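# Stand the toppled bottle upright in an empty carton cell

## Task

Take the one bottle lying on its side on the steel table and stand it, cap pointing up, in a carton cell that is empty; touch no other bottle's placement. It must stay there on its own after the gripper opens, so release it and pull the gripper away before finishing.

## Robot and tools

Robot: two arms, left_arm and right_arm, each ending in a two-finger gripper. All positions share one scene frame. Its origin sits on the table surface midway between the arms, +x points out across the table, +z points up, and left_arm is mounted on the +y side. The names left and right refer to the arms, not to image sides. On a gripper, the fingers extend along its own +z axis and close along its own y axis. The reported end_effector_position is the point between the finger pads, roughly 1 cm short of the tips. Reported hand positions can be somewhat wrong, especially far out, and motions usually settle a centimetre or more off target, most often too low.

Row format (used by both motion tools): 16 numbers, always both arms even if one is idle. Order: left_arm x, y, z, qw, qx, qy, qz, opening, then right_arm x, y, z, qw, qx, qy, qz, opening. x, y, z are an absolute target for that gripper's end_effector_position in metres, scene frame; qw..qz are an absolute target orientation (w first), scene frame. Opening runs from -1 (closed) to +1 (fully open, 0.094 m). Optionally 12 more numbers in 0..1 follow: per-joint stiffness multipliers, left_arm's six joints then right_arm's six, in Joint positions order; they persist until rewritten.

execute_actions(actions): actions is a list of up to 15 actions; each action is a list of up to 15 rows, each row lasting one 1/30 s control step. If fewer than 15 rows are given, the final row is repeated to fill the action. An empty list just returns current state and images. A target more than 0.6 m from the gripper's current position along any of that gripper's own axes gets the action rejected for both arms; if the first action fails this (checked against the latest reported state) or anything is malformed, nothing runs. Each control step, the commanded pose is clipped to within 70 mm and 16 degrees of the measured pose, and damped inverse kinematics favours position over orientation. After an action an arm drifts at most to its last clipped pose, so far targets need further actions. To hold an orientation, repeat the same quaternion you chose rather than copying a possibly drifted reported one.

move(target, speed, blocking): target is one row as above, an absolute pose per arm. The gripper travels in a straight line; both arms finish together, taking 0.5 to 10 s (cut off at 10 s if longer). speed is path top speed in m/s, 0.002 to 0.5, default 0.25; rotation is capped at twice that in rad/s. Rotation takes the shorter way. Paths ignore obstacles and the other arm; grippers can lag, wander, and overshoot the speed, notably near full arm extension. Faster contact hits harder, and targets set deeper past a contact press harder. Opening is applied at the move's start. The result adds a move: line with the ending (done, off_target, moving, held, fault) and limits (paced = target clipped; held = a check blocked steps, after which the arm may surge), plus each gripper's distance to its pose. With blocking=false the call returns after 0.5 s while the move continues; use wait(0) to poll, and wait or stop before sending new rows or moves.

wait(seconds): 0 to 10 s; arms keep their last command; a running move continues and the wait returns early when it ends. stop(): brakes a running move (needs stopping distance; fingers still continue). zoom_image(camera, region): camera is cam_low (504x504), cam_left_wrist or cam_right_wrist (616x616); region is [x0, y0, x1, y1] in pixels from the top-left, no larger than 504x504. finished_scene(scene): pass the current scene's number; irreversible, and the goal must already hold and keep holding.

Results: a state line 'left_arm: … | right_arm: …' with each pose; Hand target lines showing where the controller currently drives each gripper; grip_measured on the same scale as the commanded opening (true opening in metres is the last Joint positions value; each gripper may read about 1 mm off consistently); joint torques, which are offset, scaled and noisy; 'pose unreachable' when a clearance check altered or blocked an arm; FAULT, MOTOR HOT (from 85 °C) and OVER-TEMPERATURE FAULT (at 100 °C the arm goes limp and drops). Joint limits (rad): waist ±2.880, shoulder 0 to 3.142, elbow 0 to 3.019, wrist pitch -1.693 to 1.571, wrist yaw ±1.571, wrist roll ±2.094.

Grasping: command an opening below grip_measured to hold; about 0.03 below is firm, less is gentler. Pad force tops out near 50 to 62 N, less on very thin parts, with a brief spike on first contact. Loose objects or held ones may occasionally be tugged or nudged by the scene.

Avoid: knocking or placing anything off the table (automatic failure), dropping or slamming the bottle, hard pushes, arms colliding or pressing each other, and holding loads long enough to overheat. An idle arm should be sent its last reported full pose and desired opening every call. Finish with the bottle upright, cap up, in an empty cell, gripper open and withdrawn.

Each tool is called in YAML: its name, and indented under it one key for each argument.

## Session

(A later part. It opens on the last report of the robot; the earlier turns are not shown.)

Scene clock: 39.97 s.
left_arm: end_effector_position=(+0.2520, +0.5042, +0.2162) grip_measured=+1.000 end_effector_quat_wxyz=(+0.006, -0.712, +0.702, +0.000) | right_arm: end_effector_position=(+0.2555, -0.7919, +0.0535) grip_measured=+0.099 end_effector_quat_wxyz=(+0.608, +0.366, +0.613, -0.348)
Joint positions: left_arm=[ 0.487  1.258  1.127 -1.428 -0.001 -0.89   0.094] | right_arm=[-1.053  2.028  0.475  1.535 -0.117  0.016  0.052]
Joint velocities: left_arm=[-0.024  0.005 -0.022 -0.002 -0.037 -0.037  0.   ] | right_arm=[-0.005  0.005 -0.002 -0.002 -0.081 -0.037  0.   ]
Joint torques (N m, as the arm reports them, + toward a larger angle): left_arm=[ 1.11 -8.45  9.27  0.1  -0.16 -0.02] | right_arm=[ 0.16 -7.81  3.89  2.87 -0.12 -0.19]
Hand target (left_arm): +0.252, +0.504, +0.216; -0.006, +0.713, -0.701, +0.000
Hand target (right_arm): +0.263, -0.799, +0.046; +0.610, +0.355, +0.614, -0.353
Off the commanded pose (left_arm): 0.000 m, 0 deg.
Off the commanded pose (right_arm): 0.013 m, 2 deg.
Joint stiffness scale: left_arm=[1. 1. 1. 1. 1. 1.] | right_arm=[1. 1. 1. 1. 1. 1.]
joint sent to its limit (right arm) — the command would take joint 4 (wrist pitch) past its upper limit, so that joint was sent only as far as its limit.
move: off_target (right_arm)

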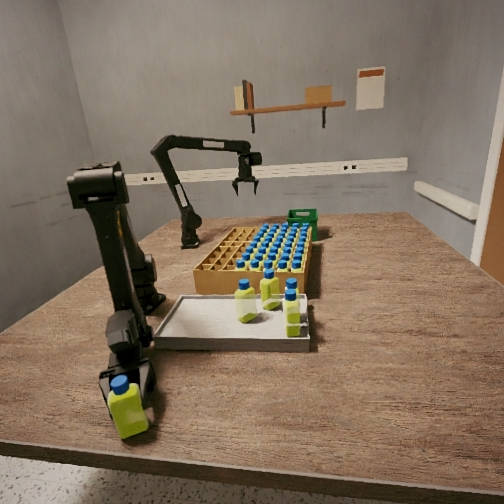

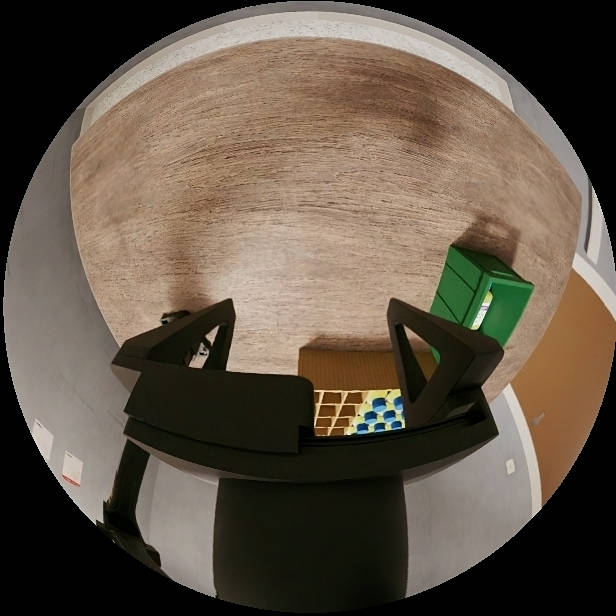

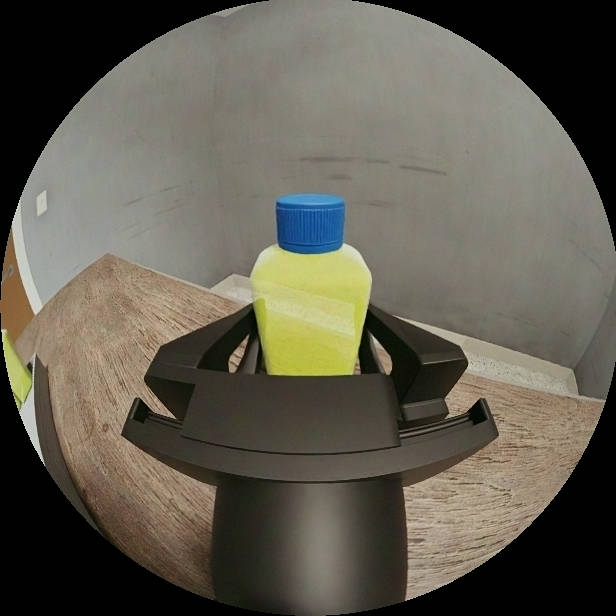

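move:
  target: [0.252,0.5042,0.2162,0.006,-0.713,0.701,0,1,0.263,-0.80,0.046,0.612,0.354,0.612,-0.354,1]

move:
  target: [0.252,0.5042,0.2162,0.006,-0.713,0.701,0,1,0.24,-0.765,0.13,0.5,0.41,0.71,-0.287,1]

move:
  target: [0.252,0.5042,0.2162,0.006,-0.713,0.701,0,1,0.265,-0.807,0.145,0,0.5,0.866,0,1]
  speed: 0.35

Scene clock: 44.50 s.
left_arm: end_effector_position=(+0.2520, +0.5042, +0.2162) grip_measured=+1.000 end_effector_quat_wxyz=(+0.006, -0.712, +0.702, +0.000) | right_arm: end_effector_position=(+0.2555, -0.7919, +0.0544) grip_measured=+1.000 end_effector_quat_wxyz=(+0.609, +0.365, +0.612, -0.349)
Joint positions: left_arm=[ 0.487  1.258  1.127 -1.428 -0.001 -0.89   0.094] | right_arm=[-1.053  2.028  0.475  1.538 -0.117  0.015  0.094]
Joint velocities: left_arm=[-0.005 -0.005 -0.012 -0.012 -0.007 -0.051  0.   ] | right_arm=[-0.005 -0.015  0.002 -0.027  0.022 -0.022  0.   ]
Joint torques (N m, as the arm reports them, + toward a larger angle): left_arm=[ 1.1  -8.15  9.19 -0.04 -0.14 -0.01] | right_arm=[ 0.11 -7.84  4.1   2.56  0.02 -0.17]
Hand target (left_arm): +0.252, +0.504, +0.216; -0.006, +0.713, -0.701, +0.000
Hand target (right_arm): +0.263, -0.799, +0.046; +0.610, +0.355, +0.614, -0.353
Off the commanded pose (left_arm): 0.000 m, 0 deg.
Off the commanded pose (right_arm): 0.014 m, 1 deg.
Joint stiffness scale: left_arm=[1. 1. 1. 1. 1. 1.] | right_arm=[1. 1. 1. 1. 1. 1.]
joint sent to its limit (right arm) — the command would take joint 4 (wrist pitch) past its upper limit, so that joint was sent only as far as its limit.
move: off_target (right_arm)

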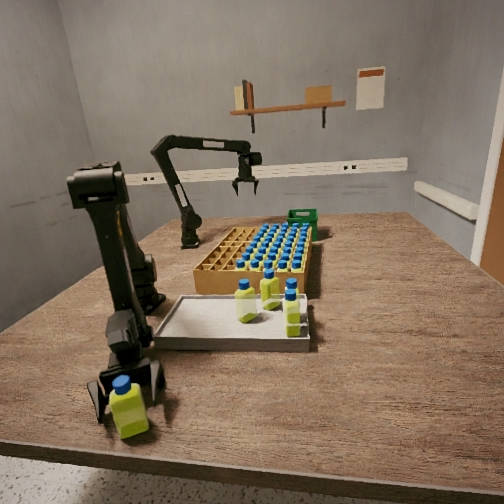

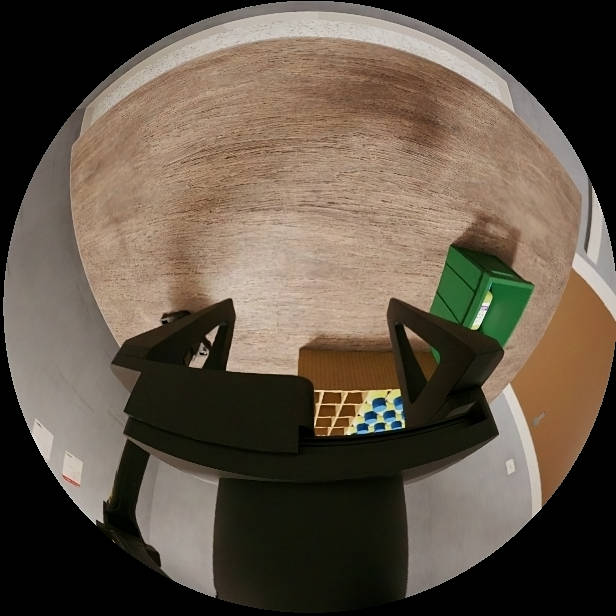

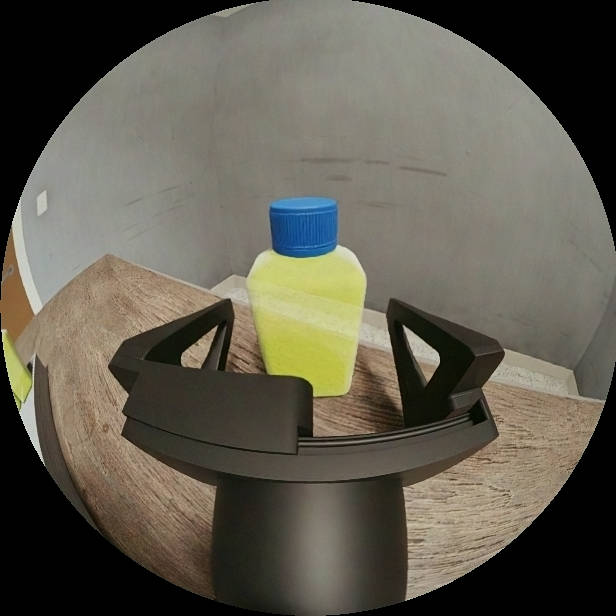

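Scene clock: 45.67 s.
left_arm: end_effector_position=(+0.2520, +0.5042, +0.2162) grip_measured=+1.000 end_effector_quat_wxyz=(+0.006, -0.712, +0.702, +0.000) | right_arm: end_effector_position=(+0.2418, -0.7546, +0.1225) grip_measured=+1.000 end_effector_quat_wxyz=(+0.503, +0.410, +0.708, -0.276)
Joint positions: left_arm=[ 0.487  1.258  1.127 -1.428 -0.001 -0.89   0.094] | right_arm=[-1.06   1.354  0.415  0.587 -0.147 -0.03   0.094]
Joint velocities: left_arm=[-0.015 -0.005  0.027 -0.007 -0.022 -0.037  0.   ] | right_arm=[ 0.005 -0.005  0.022 -0.012 -0.022 -0.095  0.   ]
Joint torques (N m, as the arm reports them, + toward a larger angle): left_arm=[ 1.66 -7.83  9.29 -0.05 -0.19 -0.03] | right_arm=[-0.92 -7.17  7.42  1.41 -0.07 -0.17]
Hand target (left_arm): +0.252, +0.504, +0.216; -0.006, +0.713, -0.701, +0.000
Hand target (right_arm): +0.239, -0.763, +0.127; +0.501, +0.408, +0.709, -0.284
Off the commanded pose (left_arm): 0.000 m, 0 deg.
Off the commanded pose (right_arm): 0.013 m, 1 deg.
Joint stiffness scale: left_arm=[1. 1. 1. 1. 1. 1.] | right_arm=[1. 1. 1. 1. 1. 1.]
move: off_target (right_arm)

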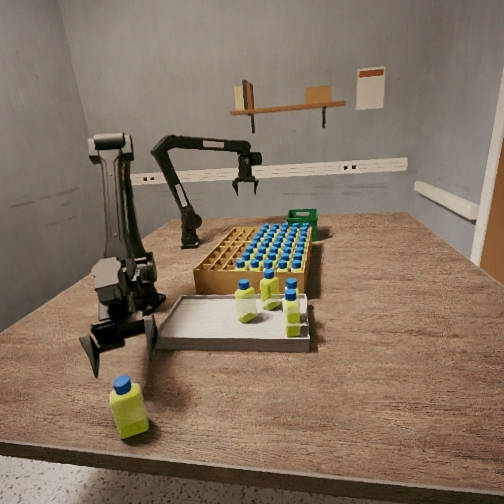

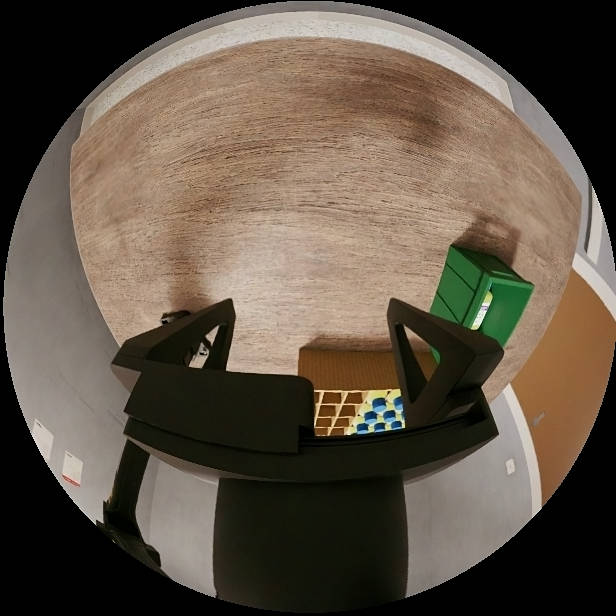

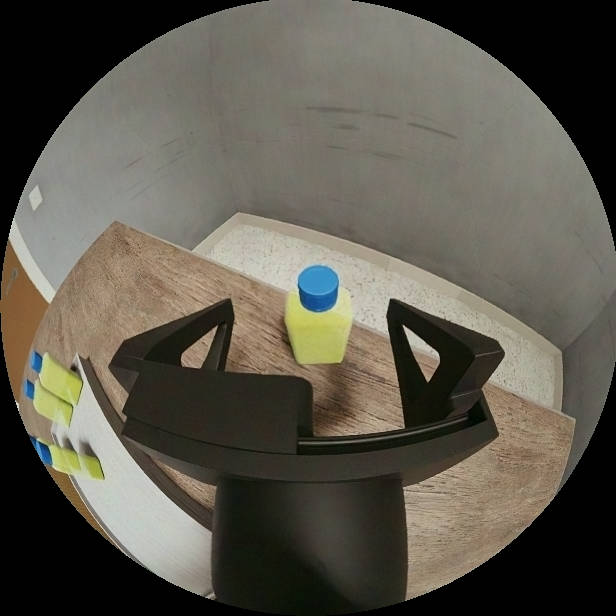

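Scene clock: 47.93 s.
left_arm: end_effector_position=(+0.2520, +0.5042, +0.2162) grip_measured=+1.000 end_effector_quat_wxyz=(+0.006, -0.712, +0.702, +0.000) | right_arm: end_effector_position=(+0.2525, -0.7932, +0.1447) grip_measured=+1.000 end_effector_quat_wxyz=(+0.001, +0.510, +0.860, +0.013)
Joint positions: left_arm=[ 0.487  1.258  1.127 -1.428 -0.001 -0.89   0.094] | right_arm=[-1.027  1.702  1.419 -1.302 -0.023 -0.08   0.094]
Joint velocities: left_arm=[-0.005 -0.005 -0.002  0.007 -0.066 -0.022  0.   ] | right_arm=[-0.015  0.005  0.007 -0.007 -0.066 -0.007  0.   ]
Joint torques (N m, as the arm reports them, + toward a larger angle): left_arm=[ 0.9  -8.28  9.24  0.05 -0.15 -0.02] | right_arm=[  0.31 -13.08  11.18   0.03   0.19  -0.14]
Hand target (left_arm): +0.252, +0.504, +0.216; -0.006, +0.713, -0.701, +0.000
Hand target (right_arm): +0.265, -0.804, +0.150; +0.005, +0.498, +0.867, +0.008
Off the commanded pose (left_arm): 0.000 m, 0 deg.
Off the commanded pose (right_arm): 0.019 m, 2 deg.
Joint stiffness scale: left_arm=[1. 1. 1. 1. 1. 1.] | right_arm=[1. 1. 1. 1. 1. 1.]
move: off_target (right_arm)

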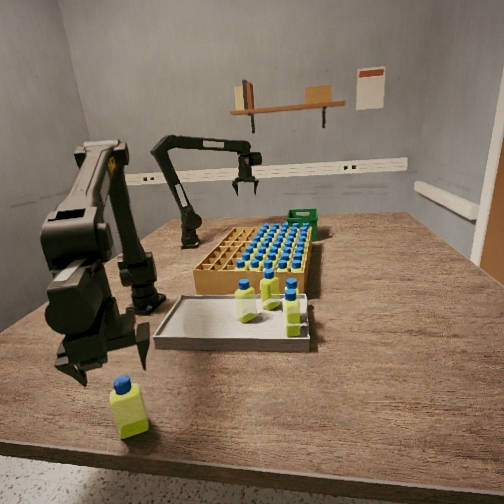

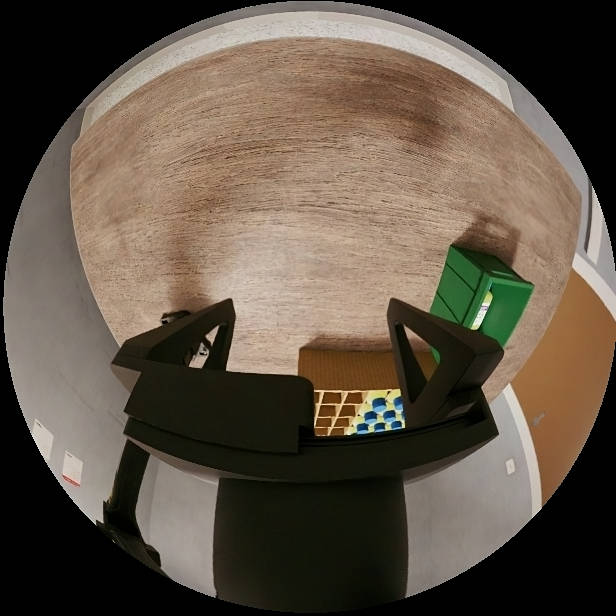

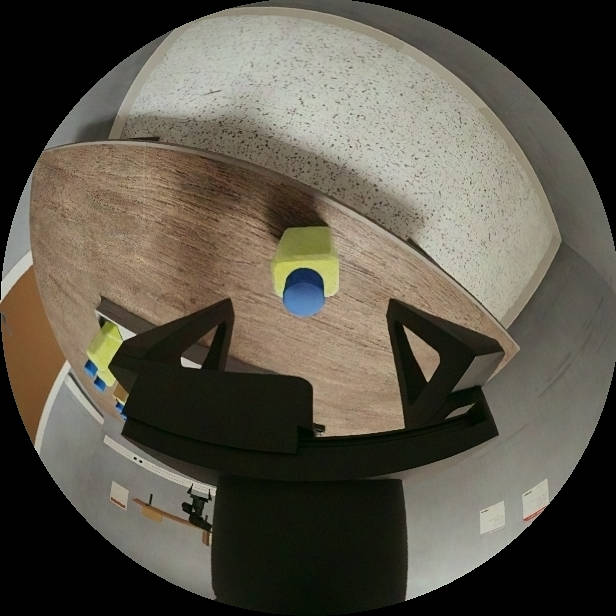

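move:
  target: [0.252,0.5042,0.2162,0.006,-0.713,0.701,0,1,0.257,-0.79,0.103,0,0.5,0.866,0,0.4]
  speed: 0.08

zoom_image:
  camera: "cam_low"
  region: [50,320,190,460]

Scene clock: 51.53 s.
left_arm: end_effector_position=(+0.2520, +0.5042, +0.2162) grip_measured=+1.000 end_effector_quat_wxyz=(+0.006, -0.712, +0.702, +0.000) | right_arm: end_effector_position=(+0.2517, -0.7939, +0.1183) grip_measured=+0.402 end_effector_quat_wxyz=(+0.010, +0.508, +0.861, -0.006)
Joint positions: left_arm=[ 0.487  1.258  1.127 -1.428 -0.001 -0.89   0.094] | right_arm=[-1.022  1.702  1.346 -1.193 -0.002 -0.08   0.066]
Joint velocities: left_arm=[-0.005 -0.015  0.007 -0.017 -0.022  0.051  0.   ] | right_arm=[-0.005  0.005  0.012 -0.007 -0.037  0.022 -0.001]
Joint torques (N m, as the arm reports them, + toward a larger angle): left_arm=[ 1.35 -8.31  9.3  -0.07 -0.12 -0.03] | right_arm=[  0.5  -12.91   6.46   0.85   0.1   -0.06]
Hand target (left_arm): +0.252, +0.504, +0.216; -0.006, +0.713, -0.701, +0.000
Hand target (right_arm): +0.256, -0.789, +0.103; -0.001, +0.500, +0.866, -0.000
Off the commanded pose (left_arm): 0.000 m, 0 deg.
Off the commanded pose (right_arm): 0.017 m, 2 deg.
Joint stiffness scale: left_arm=[1. 1. 1. 1. 1. 1.] | right_arm=[1. 1. 1. 1. 1. 1.]
move: off_target (right_arm)

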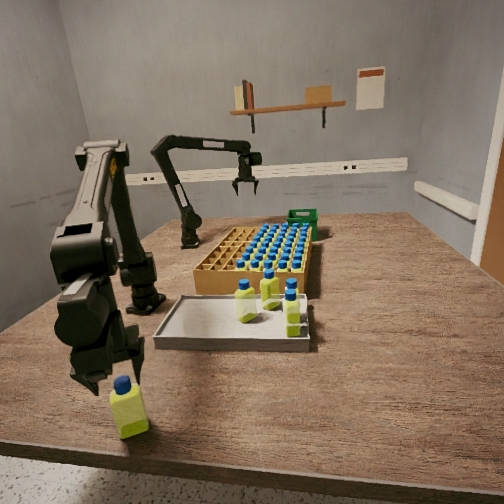

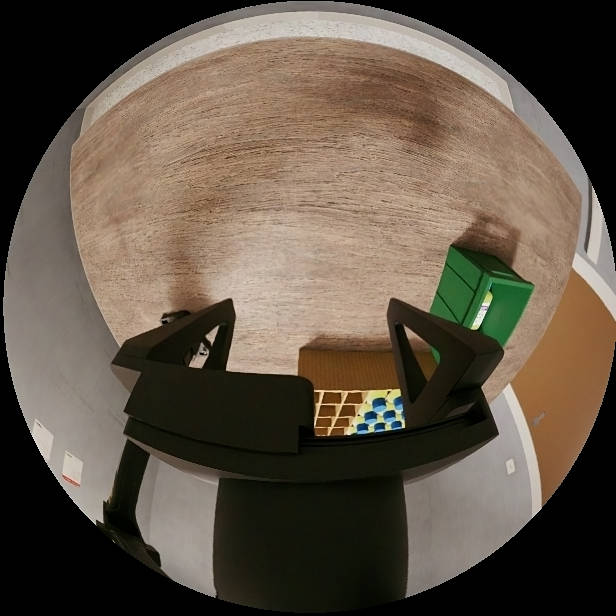

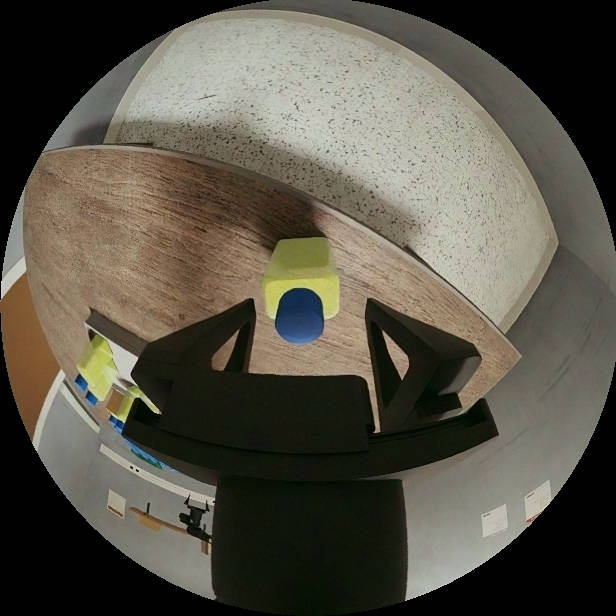

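Region (50, 320, 190, 460) of cam_low's 504x504 image, scaled by 3.600, with more detail than that image has.

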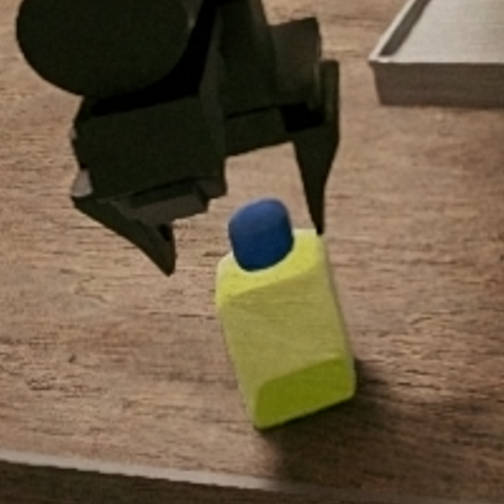

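move:
  target: [0.252,0.5042,0.2162,0.006,-0.713,0.701,0,1,0.26,-0.781,0.094,0,0.5,0.866,0,0.3]
  speed: 0.05

Scene clock: 54.70 s.
left_arm: end_effector_position=(+0.2520, +0.5042, +0.2162) grip_measured=+1.000 end_effector_quat_wxyz=(+0.006, -0.712, +0.702, +0.000) | right_arm: end_effector_position=(+0.2555, -0.7854, +0.1062) grip_measured=+0.302 end_effector_quat_wxyz=(+0.008, +0.502, +0.865, -0.004)
Joint positions: left_arm=[ 0.487  1.258  1.127 -1.428 -0.001 -0.89   0.094] | right_arm=[-1.008  1.702  1.312 -1.164 -0.002 -0.08   0.061]
Joint velocities: left_arm=[-0.005 -0.005 -0.007  0.017  0.037  0.022  0.   ] | right_arm=[ 0.005 -0.005  0.002 -0.007 -0.022 -0.081 -0.001]
Joint torques (N m, as the arm reports them, + toward a larger angle): left_arm=[ 1.2  -8.17  9.17  0.06 -0.13 -0.04] | right_arm=[ -0.28 -13.36   6.35   0.94   0.18   0.11]
Hand target (left_arm): +0.252, +0.504, +0.216; -0.006, +0.713, -0.701, +0.000
Hand target (right_arm): +0.259, -0.781, +0.094; -0.000, +0.500, +0.866, -0.000
Off the commanded pose (left_arm): 0.000 m, 0 deg.
Off the commanded pose (right_arm): 0.014 m, 1 deg.
Joint stiffness scale: left_arm=[1. 1. 1. 1. 1. 1.] | right_arm=[1. 1. 1. 1. 1. 1.]
move: off_target (right_arm)

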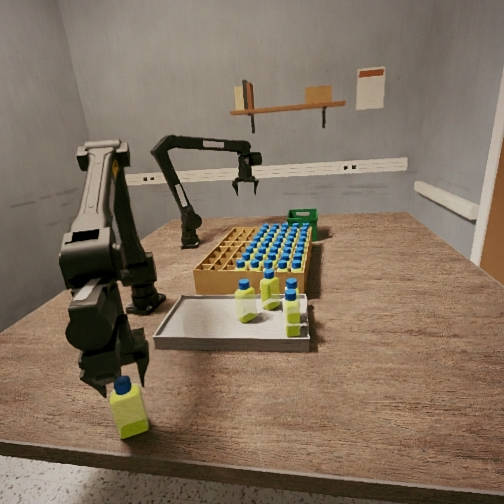

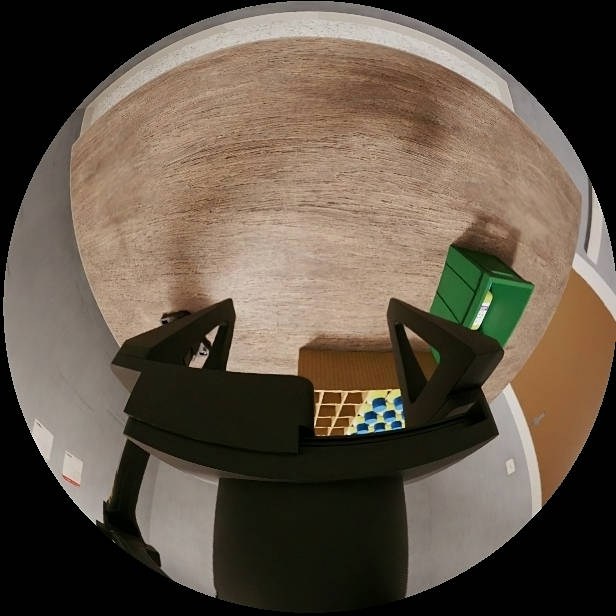

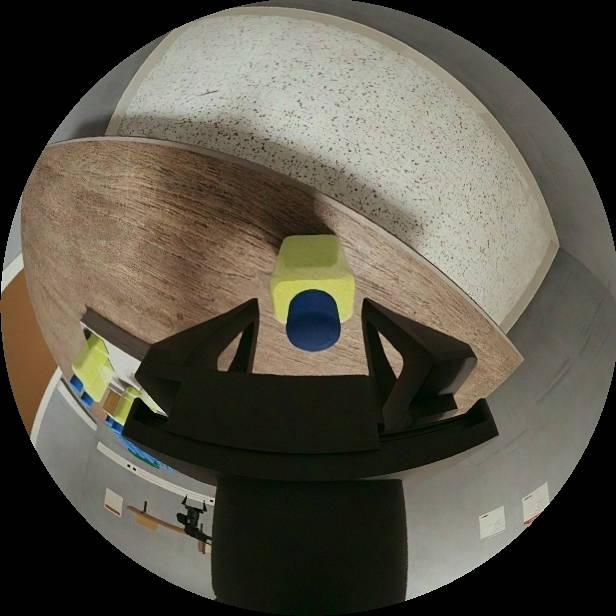

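move:
  target: [0.252,0.5042,0.2162,0.006,-0.713,0.701,0,1,0.2555,-0.7854,0.103,0,0.5,0.866,0,-0.55]

zoom_image:
  camera: "cam_right_wrist"
  region: [210,200,410,400]

Scene clock: 58.53 s.
left_arm: end_effector_position=(+0.2520, +0.5042, +0.2162) grip_measured=+1.000 end_effector_quat_wxyz=(+0.006, -0.712, +0.702, +0.000) | right_arm: end_effector_position=(+0.2553, -0.7853, +0.1062) grip_measured=-0.446 end_effector_quat_wxyz=(+0.007, +0.502, +0.865, -0.004)
Joint positions: left_arm=[ 0.487  1.258  1.127 -1.428 -0.001 -0.89   0.094] | right_arm=[-1.008  1.702  1.312 -1.165 -0.001 -0.08   0.026]
Joint velocities: left_arm=[-0.005 -0.005 -0.017 -0.017  0.037 -0.051  0.   ] | right_arm=[-0.005 -0.015 -0.017 -0.012  0.037  0.007  0.   ]
Joint torques (N m, as the arm reports them, + toward a larger angle): left_arm=[ 1.15 -8.19  9.13  0.05 -0.19 -0.03] | right_arm=[ -0.46 -12.99   7.9    0.01   0.12   0.02]
Hand target (left_arm): +0.252, +0.504, +0.216; -0.006, +0.713, -0.701, +0.000
Hand target (right_arm): +0.255, -0.785, +0.103; +0.000, +0.500, +0.866, +0.000
Off the commanded pose (left_arm): 0.000 m, 0 deg.
Off the commanded pose (right_arm): 0.003 m, 1 deg.
Joint stiffness scale: left_arm=[1. 1. 1. 1. 1. 1.] | right_arm=[1. 1. 1. 1. 1. 1.]
move: done

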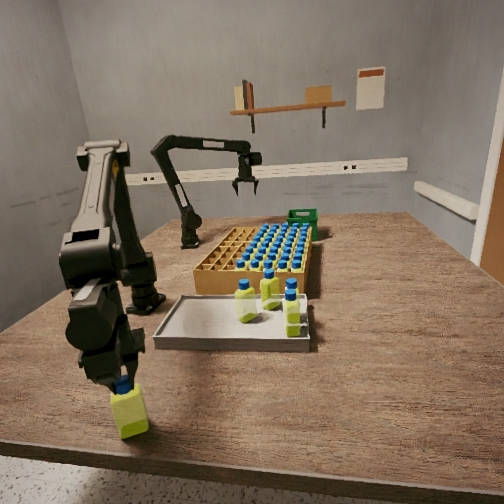

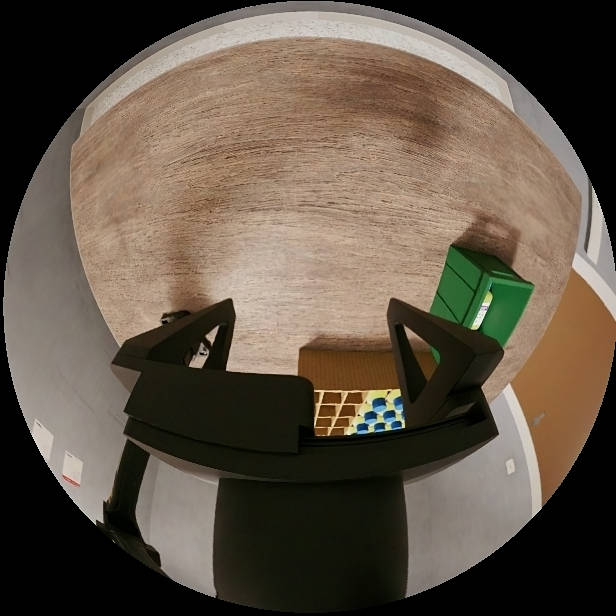

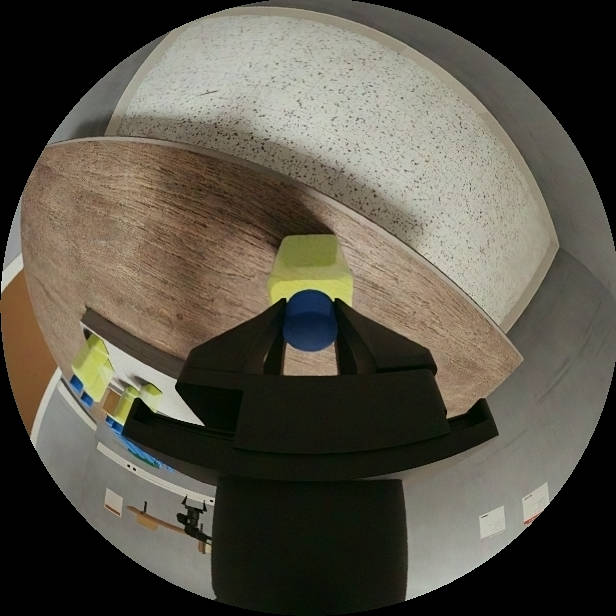

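Region (210, 200, 410, 400) of cam_right_wrist's 616x616 image, scaled by 2.520, with more detail than that image has.

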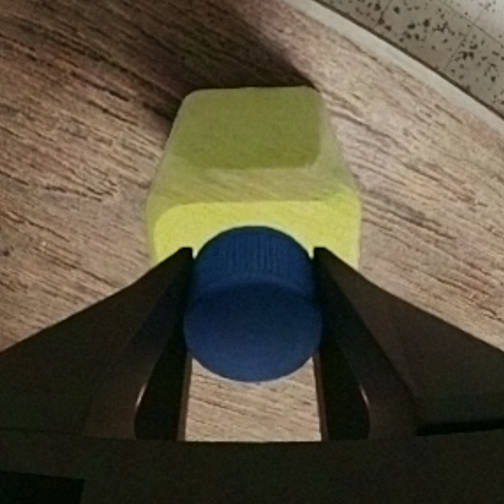

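move:
  target: [0.252,0.5042,0.2162,0.006,-0.713,0.701,0,1,0.23,-0.7,0.24,0,0.45,0.893,0,-0.55]
  speed: 0.2

move:
  target: [0.252,0.5042,0.2162,0.006,-0.713,0.701,0,1,0.27,-0.15,0.235,0,0,1,0,-0.55]

Scene clock: 62.57 s.
left_arm: end_effector_position=(+0.2520, +0.5042, +0.2162) grip_measured=+1.000 end_effector_quat_wxyz=(+0.006, -0.712, +0.702, +0.000) | right_arm: end_effector_position=(+0.2220, -0.6983, +0.2237) grip_measured=-0.446 end_effector_quat_wxyz=(-0.012, +0.463, +0.886, +0.009)
Joint positions: left_arm=[ 0.487  1.258  1.127 -1.428 -0.001 -0.89   0.094] | right_arm=[-0.991  1.418  1.298 -1.481 -0.001 -0.151  0.026]
Joint velocities: left_arm=[ 0.005  0.005 -0.017 -0.002 -0.007 -0.022  0.   ] | right_arm=[-0.034 -0.015  0.002 -0.002 -0.051 -0.007  0.   ]
Joint torques (N m, as the arm reports them, + toward a larger angle): left_arm=[ 1.34 -8.5   9.21  0.02 -0.15 -0.03] | right_arm=[  1.39 -11.57   9.62   0.08   0.1   -0.18]
Hand target (left_arm): +0.252, +0.504, +0.216; -0.006, +0.713, -0.701, +0.000
Hand target (right_arm): +0.228, -0.701, +0.239; -0.000, +0.450, +0.893, -0.000
Off the commanded pose (left_arm): 0.000 m, 0 deg.
Off the commanded pose (right_arm): 0.018 m, 2 deg.
Joint stiffness scale: left_arm=[1. 1. 1. 1. 1. 1.] | right_arm=[1. 1. 1. 1. 1. 1.]
move: off_target (right_arm)

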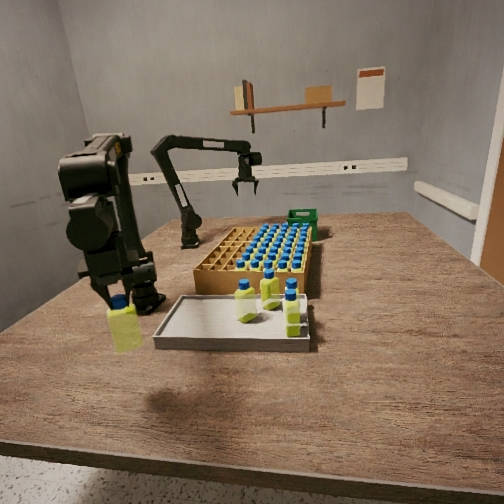

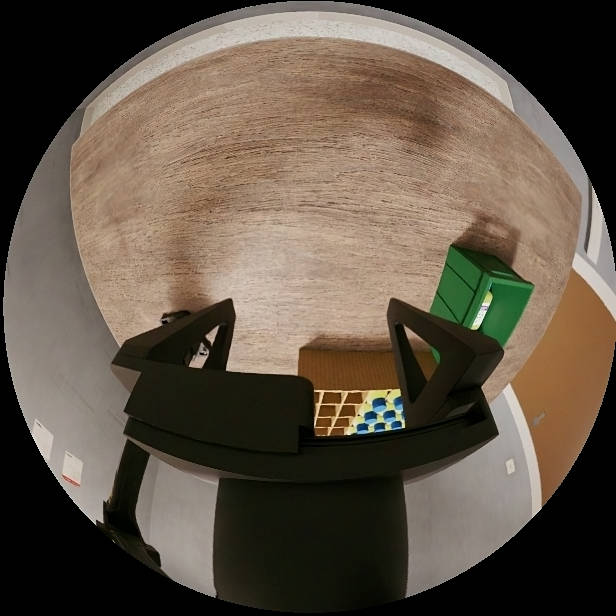

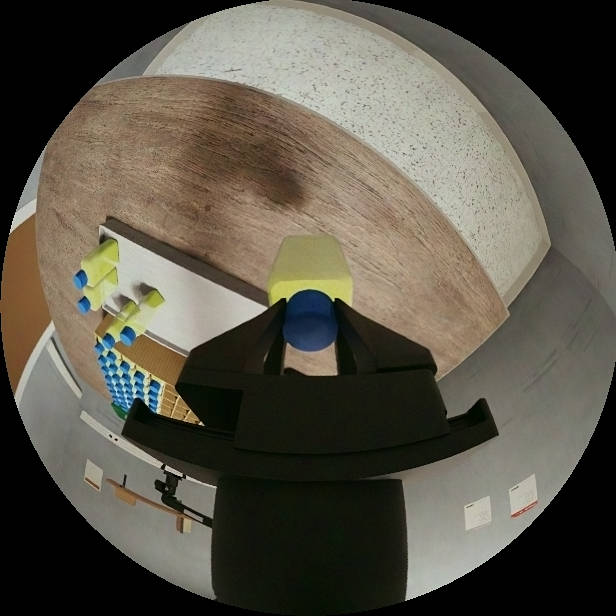

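Scene clock: 65.30 s.
left_arm: end_effector_position=(+0.2520, +0.5042, +0.2162) grip_measured=+1.000 end_effector_quat_wxyz=(+0.006, -0.712, +0.702, +0.000) | right_arm: end_effector_position=(+0.2432, -0.1738, +0.2150) grip_measured=-0.446 end_effector_quat_wxyz=(-0.030, -0.009, +0.999, -0.030)
Joint positions: left_arm=[ 0.487  1.258  1.127 -1.428 -0.001 -0.89   0.094] | right_arm=[ 0.816  1.064  0.973 -1.565  0.008  0.676  0.026]
Joint velocities: left_arm=[-0.005  0.005  0.022  0.007 -0.051  0.051  0.   ] | right_arm=[ 0.005 -0.005  0.012 -0.007 -0.022  0.022  0.001]
Joint torques (N m, as the arm reports them, + toward a larger angle): left_arm=[ 1.41 -8.81  9.28  0.15 -0.16 -0.01] | right_arm=[ 0.33 -4.33 11.93  0.42  0.21  0.18]
Hand target (left_arm): +0.252, +0.504, +0.216; -0.006, +0.713, -0.701, +0.000
Hand target (right_arm): +0.256, -0.163, +0.234; -0.009, -0.000, +1.000, -0.014
Off the commanded pose (left_arm): 0.000 m, 0 deg.
Off the commanded pose (right_arm): 0.041 m, 5 deg.
Joint stiffness scale: left_arm=[1. 1. 1. 1. 1. 1.] | right_arm=[1. 1. 1. 1. 1. 1.]
move: off_target (right_arm)

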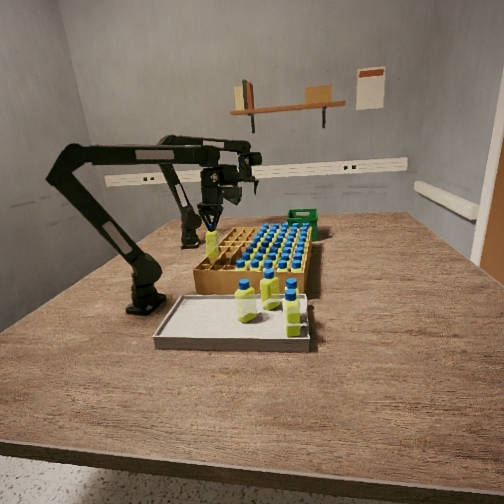

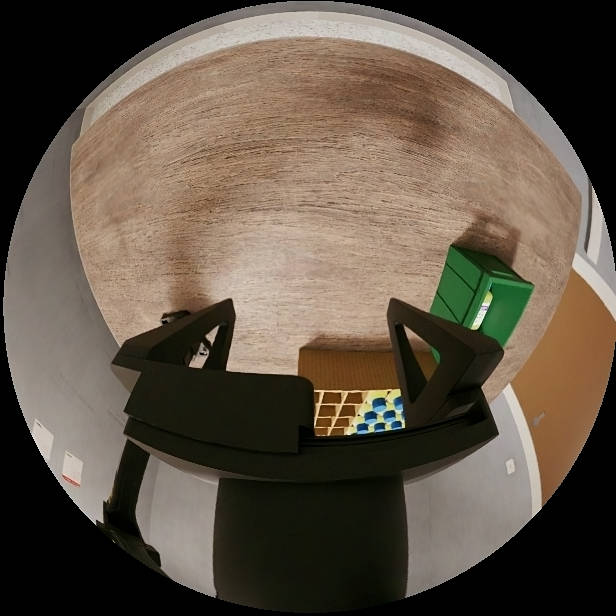

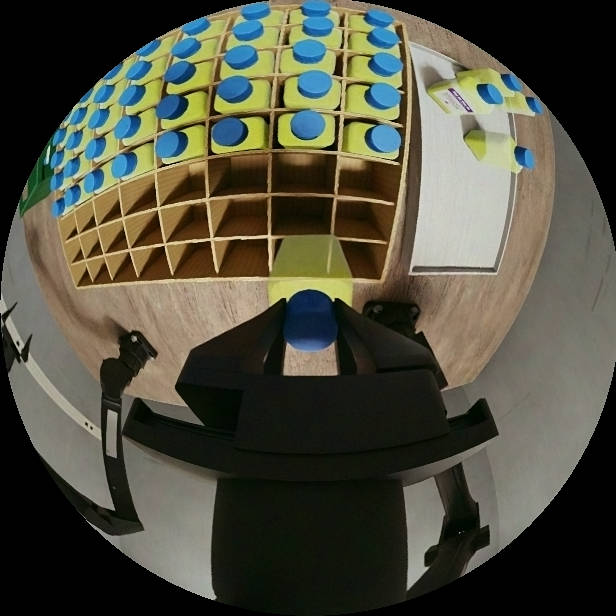

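move:
  target: [0.252,0.5042,0.2162,0.006,-0.713,0.701,0,1,0.295,-0.165,0.2,0,0,1,0,-0.55]
  speed: 0.08

zoom_image:
  camera: "cam_right_wrist"
  region: [200,130,420,350]

Scene clock: 69.33 s.
left_arm: end_effector_position=(+0.2520, +0.5042, +0.2162) grip_measured=+1.000 end_effector_quat_wxyz=(+0.006, -0.712, +0.702, +0.000) | right_arm: end_effector_position=(+0.2854, -0.1664, +0.1971) grip_measured=-0.446 end_effector_quat_wxyz=(-0.004, +0.003, +1.000, -0.005)
Joint positions: left_arm=[ 0.487  1.258  1.127 -1.428 -0.001 -0.89   0.094] | right_arm=[ 0.741  1.128  0.973 -1.429  0.003  0.624  0.026]
Joint velocities: left_arm=[-0.005 -0.005  0.007 -0.002 -0.037 -0.037  0.   ] | right_arm=[ 0.005 -0.005  0.012  0.007 -0.022 -0.066  0.   ]
Joint torques (N m, as the arm reports them, + toward a larger angle): left_arm=[ 1.23 -8.25  9.18 -0.1  -0.15 -0.03] | right_arm=[-1.24 -5.67  8.87  0.66  0.01 -0.16]
Hand target (left_arm): +0.252, +0.504, +0.216; -0.006, +0.713, -0.701, +0.000
Hand target (right_arm): +0.294, -0.164, +0.200; +0.001, -0.000, +1.000, +0.000
Off the commanded pose (left_arm): 0.000 m, 0 deg.
Off the commanded pose (right_arm): 0.010 m, 1 deg.
Joint stiffness scale: left_arm=[1. 1. 1. 1. 1. 1.] | right_arm=[1. 1. 1. 1. 1. 1.]
move: done

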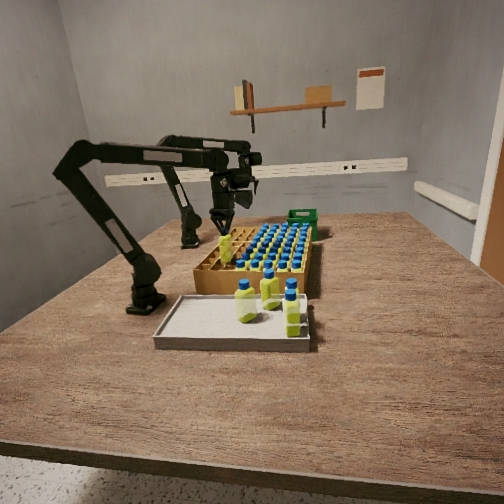

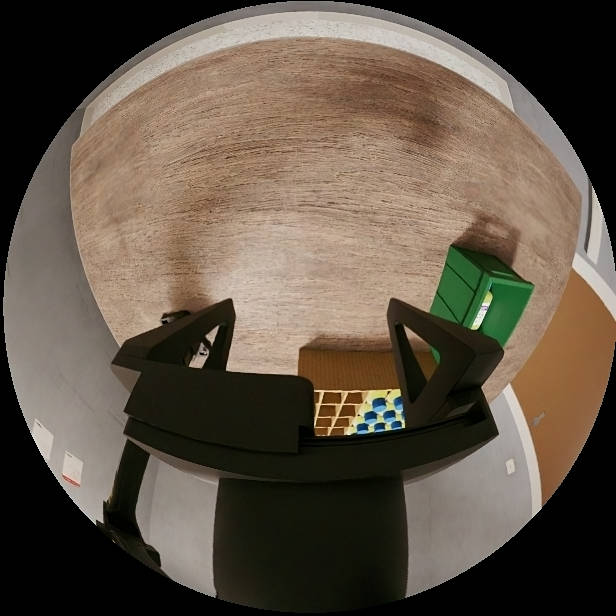

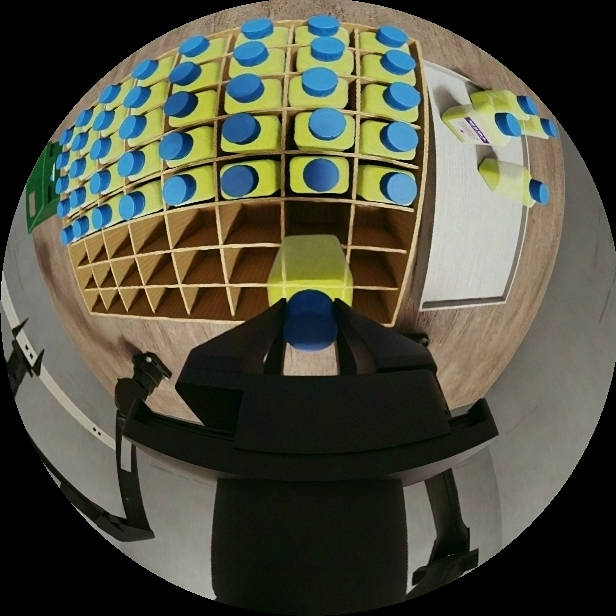

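Region (200, 130, 420, 350) of cam_right_wrist's 616x616 image, scaled by 2.291, with more detail than that image has.

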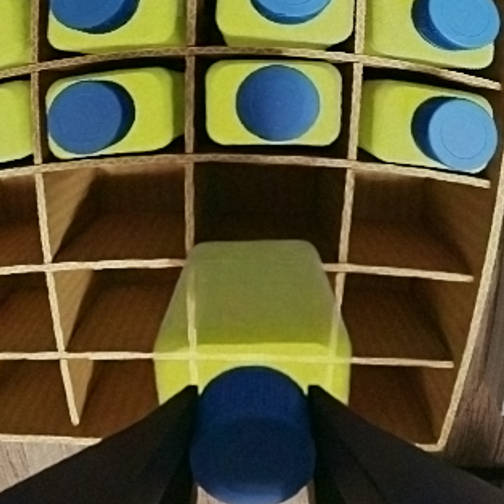

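move:
  target: [0.252,0.5042,0.2162,0.006,-0.713,0.701,0,1,0.266,-0.174,0.19,0,0.015,1,0,-0.55]
  speed: 0.05

zoom_image:
  camera: "cam_right_wrist"
  region: [200,130,420,350]

Scene clock: 74.60 s.
left_arm: end_effector_position=(+0.2520, +0.5042, +0.2162) grip_measured=+1.000 end_effector_quat_wxyz=(+0.006, -0.712, +0.702, +0.000) | right_arm: end_effector_position=(+0.2699, -0.1763, +0.1895) grip_measured=-0.446 end_effector_quat_wxyz=(-0.005, +0.013, +1.000, -0.003)
Joint positions: left_arm=[ 0.487  1.258  1.127 -1.428 -0.001 -0.89   0.094] | right_arm=[ 0.742  1.077  0.917 -1.422 -0.     0.645  0.026]
Joint velocities: left_arm=[-0.005 -0.024  0.007  0.012  0.037  0.051  0.   ] | right_arm=[-0.015 -0.005 -0.017  0.002 -0.095  0.051  0.   ]
Joint torques (N m, as the arm reports them, + toward a larger angle): left_arm=[ 1.23 -8.82  9.28  0.07 -0.16 -0.05] | right_arm=[ 1.48 -6.62  7.14  0.71  0.12  0.16]
Hand target (left_arm): +0.252, +0.504, +0.216; -0.006, +0.713, -0.701, +0.000
Hand target (right_arm): +0.266, -0.174, +0.190; -0.000, +0.015, +1.000, -0.000
Off the commanded pose (left_arm): 0.000 m, 0 deg.
Off the commanded pose (right_arm): 0.005 m, 1 deg.
Joint stiffness scale: left_arm=[1. 1. 1. 1. 1. 1.] | right_arm=[1. 1. 1. 1. 1. 1.]
move: done

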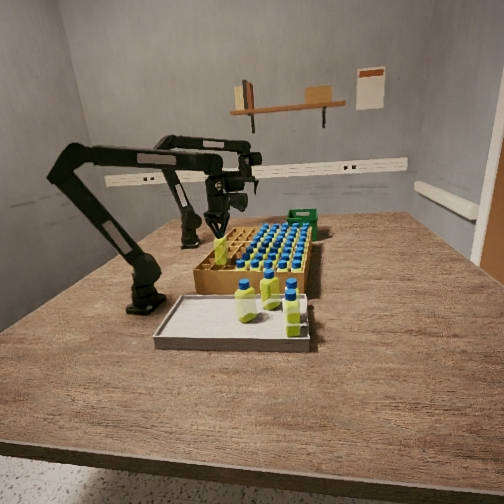

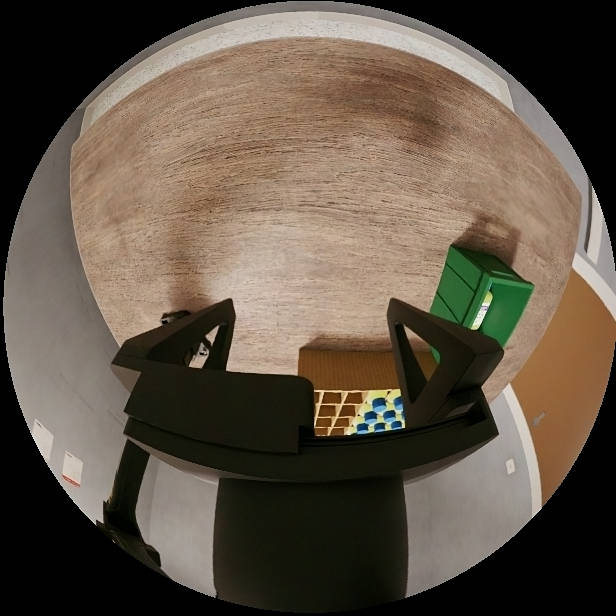

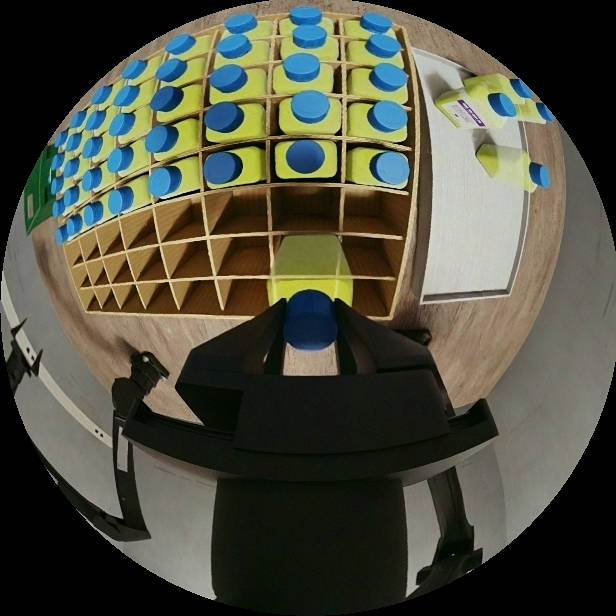

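Region (200, 130, 420, 350) of cam_right_wrist's 616x616 image, scaled by 2.291, with more detail than that image has.

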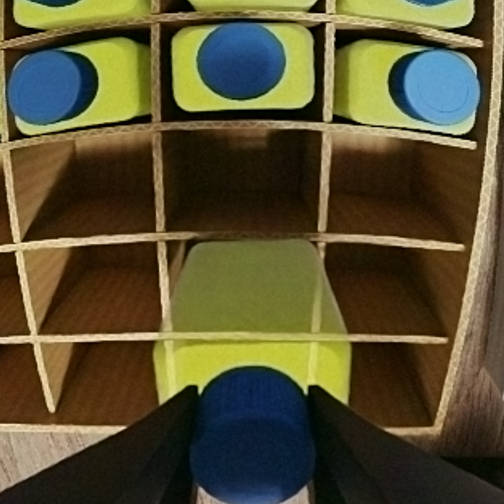

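move:
  target: [0.252,0.5042,0.2162,0.006,-0.713,0.701,0,1,0.26,-0.168,0.187,0,0.015,1,0,-0.55]
  speed: 0.03

zoom_image:
  camera: "cam_right_wrist"
  region: [200,130,420,350]

Scene clock: 77.70 s.
left_arm: end_effector_position=(+0.2520, +0.5042, +0.2162) grip_measured=+1.000 end_effector_quat_wxyz=(+0.006, -0.712, +0.702, +0.000) | right_arm: end_effector_position=(+0.2641, -0.1709, +0.1864) grip_measured=-0.446 end_effector_quat_wxyz=(-0.005, +0.013, +1.000, -0.005)
Joint positions: left_arm=[ 0.487  1.258  1.127 -1.428 -0.001 -0.89   0.094] | right_arm=[ 0.772  1.077  0.909 -1.417  0.002  0.675  0.026]
Joint velocities: left_arm=[-0.015  0.005 -0.007  0.002  0.007 -0.022  0.   ] | right_arm=[-0.005  0.005  0.007 -0.012 -0.022 -0.007 -0.001]
Joint torques (N m, as the arm reports them, + toward a larger angle): left_arm=[ 1.1  -8.29  9.21  0.15 -0.18 -0.03] | right_arm=[ 0.76 -6.74  6.97  0.71  0.08  0.16]
Hand target (left_arm): +0.252, +0.504, +0.216; -0.006, +0.713, -0.701, +0.000
Hand target (right_arm): +0.260, -0.169, +0.187; -0.000, +0.015, +1.000, -0.000
Off the commanded pose (left_arm): 0.000 m, 0 deg.
Off the commanded pose (right_arm): 0.005 m, 1 deg.
Joint stiffness scale: left_arm=[1. 1. 1. 1. 1. 1.] | right_arm=[1. 1. 1. 1. 1. 1.]
move: done

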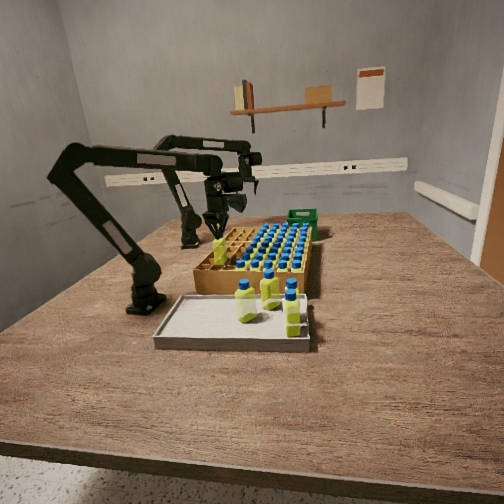

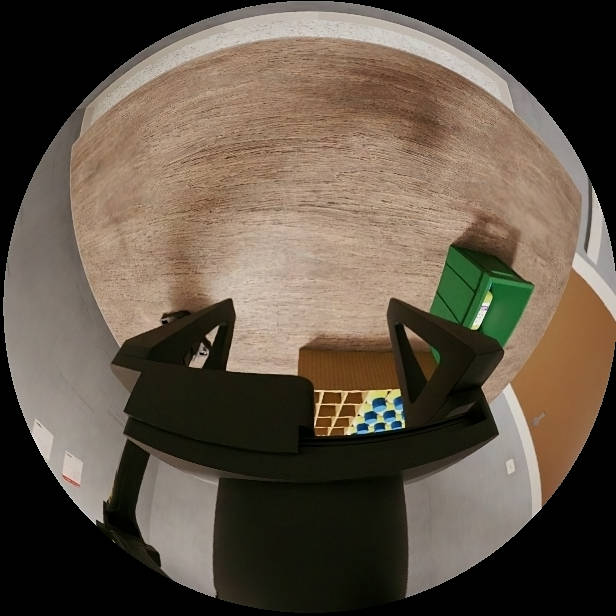

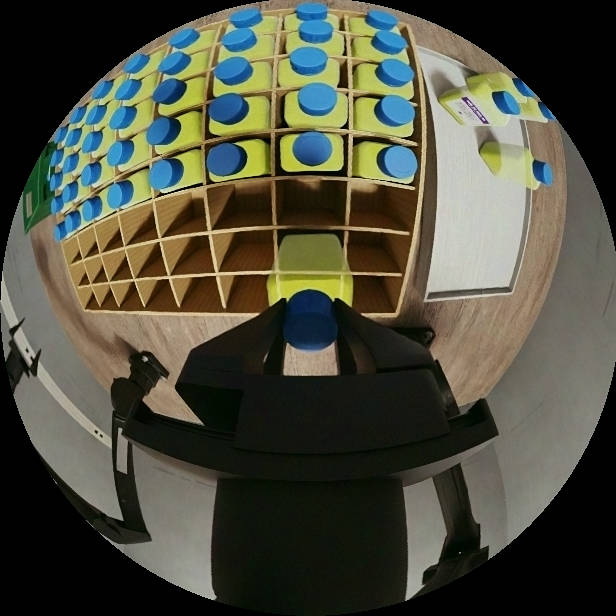

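Region (200, 130, 420, 350) of cam_right_wrist's 616x616 image, scaled by 2.291, with more detail than that image has.

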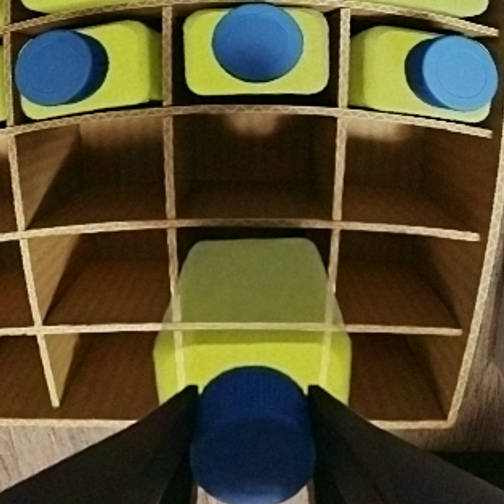

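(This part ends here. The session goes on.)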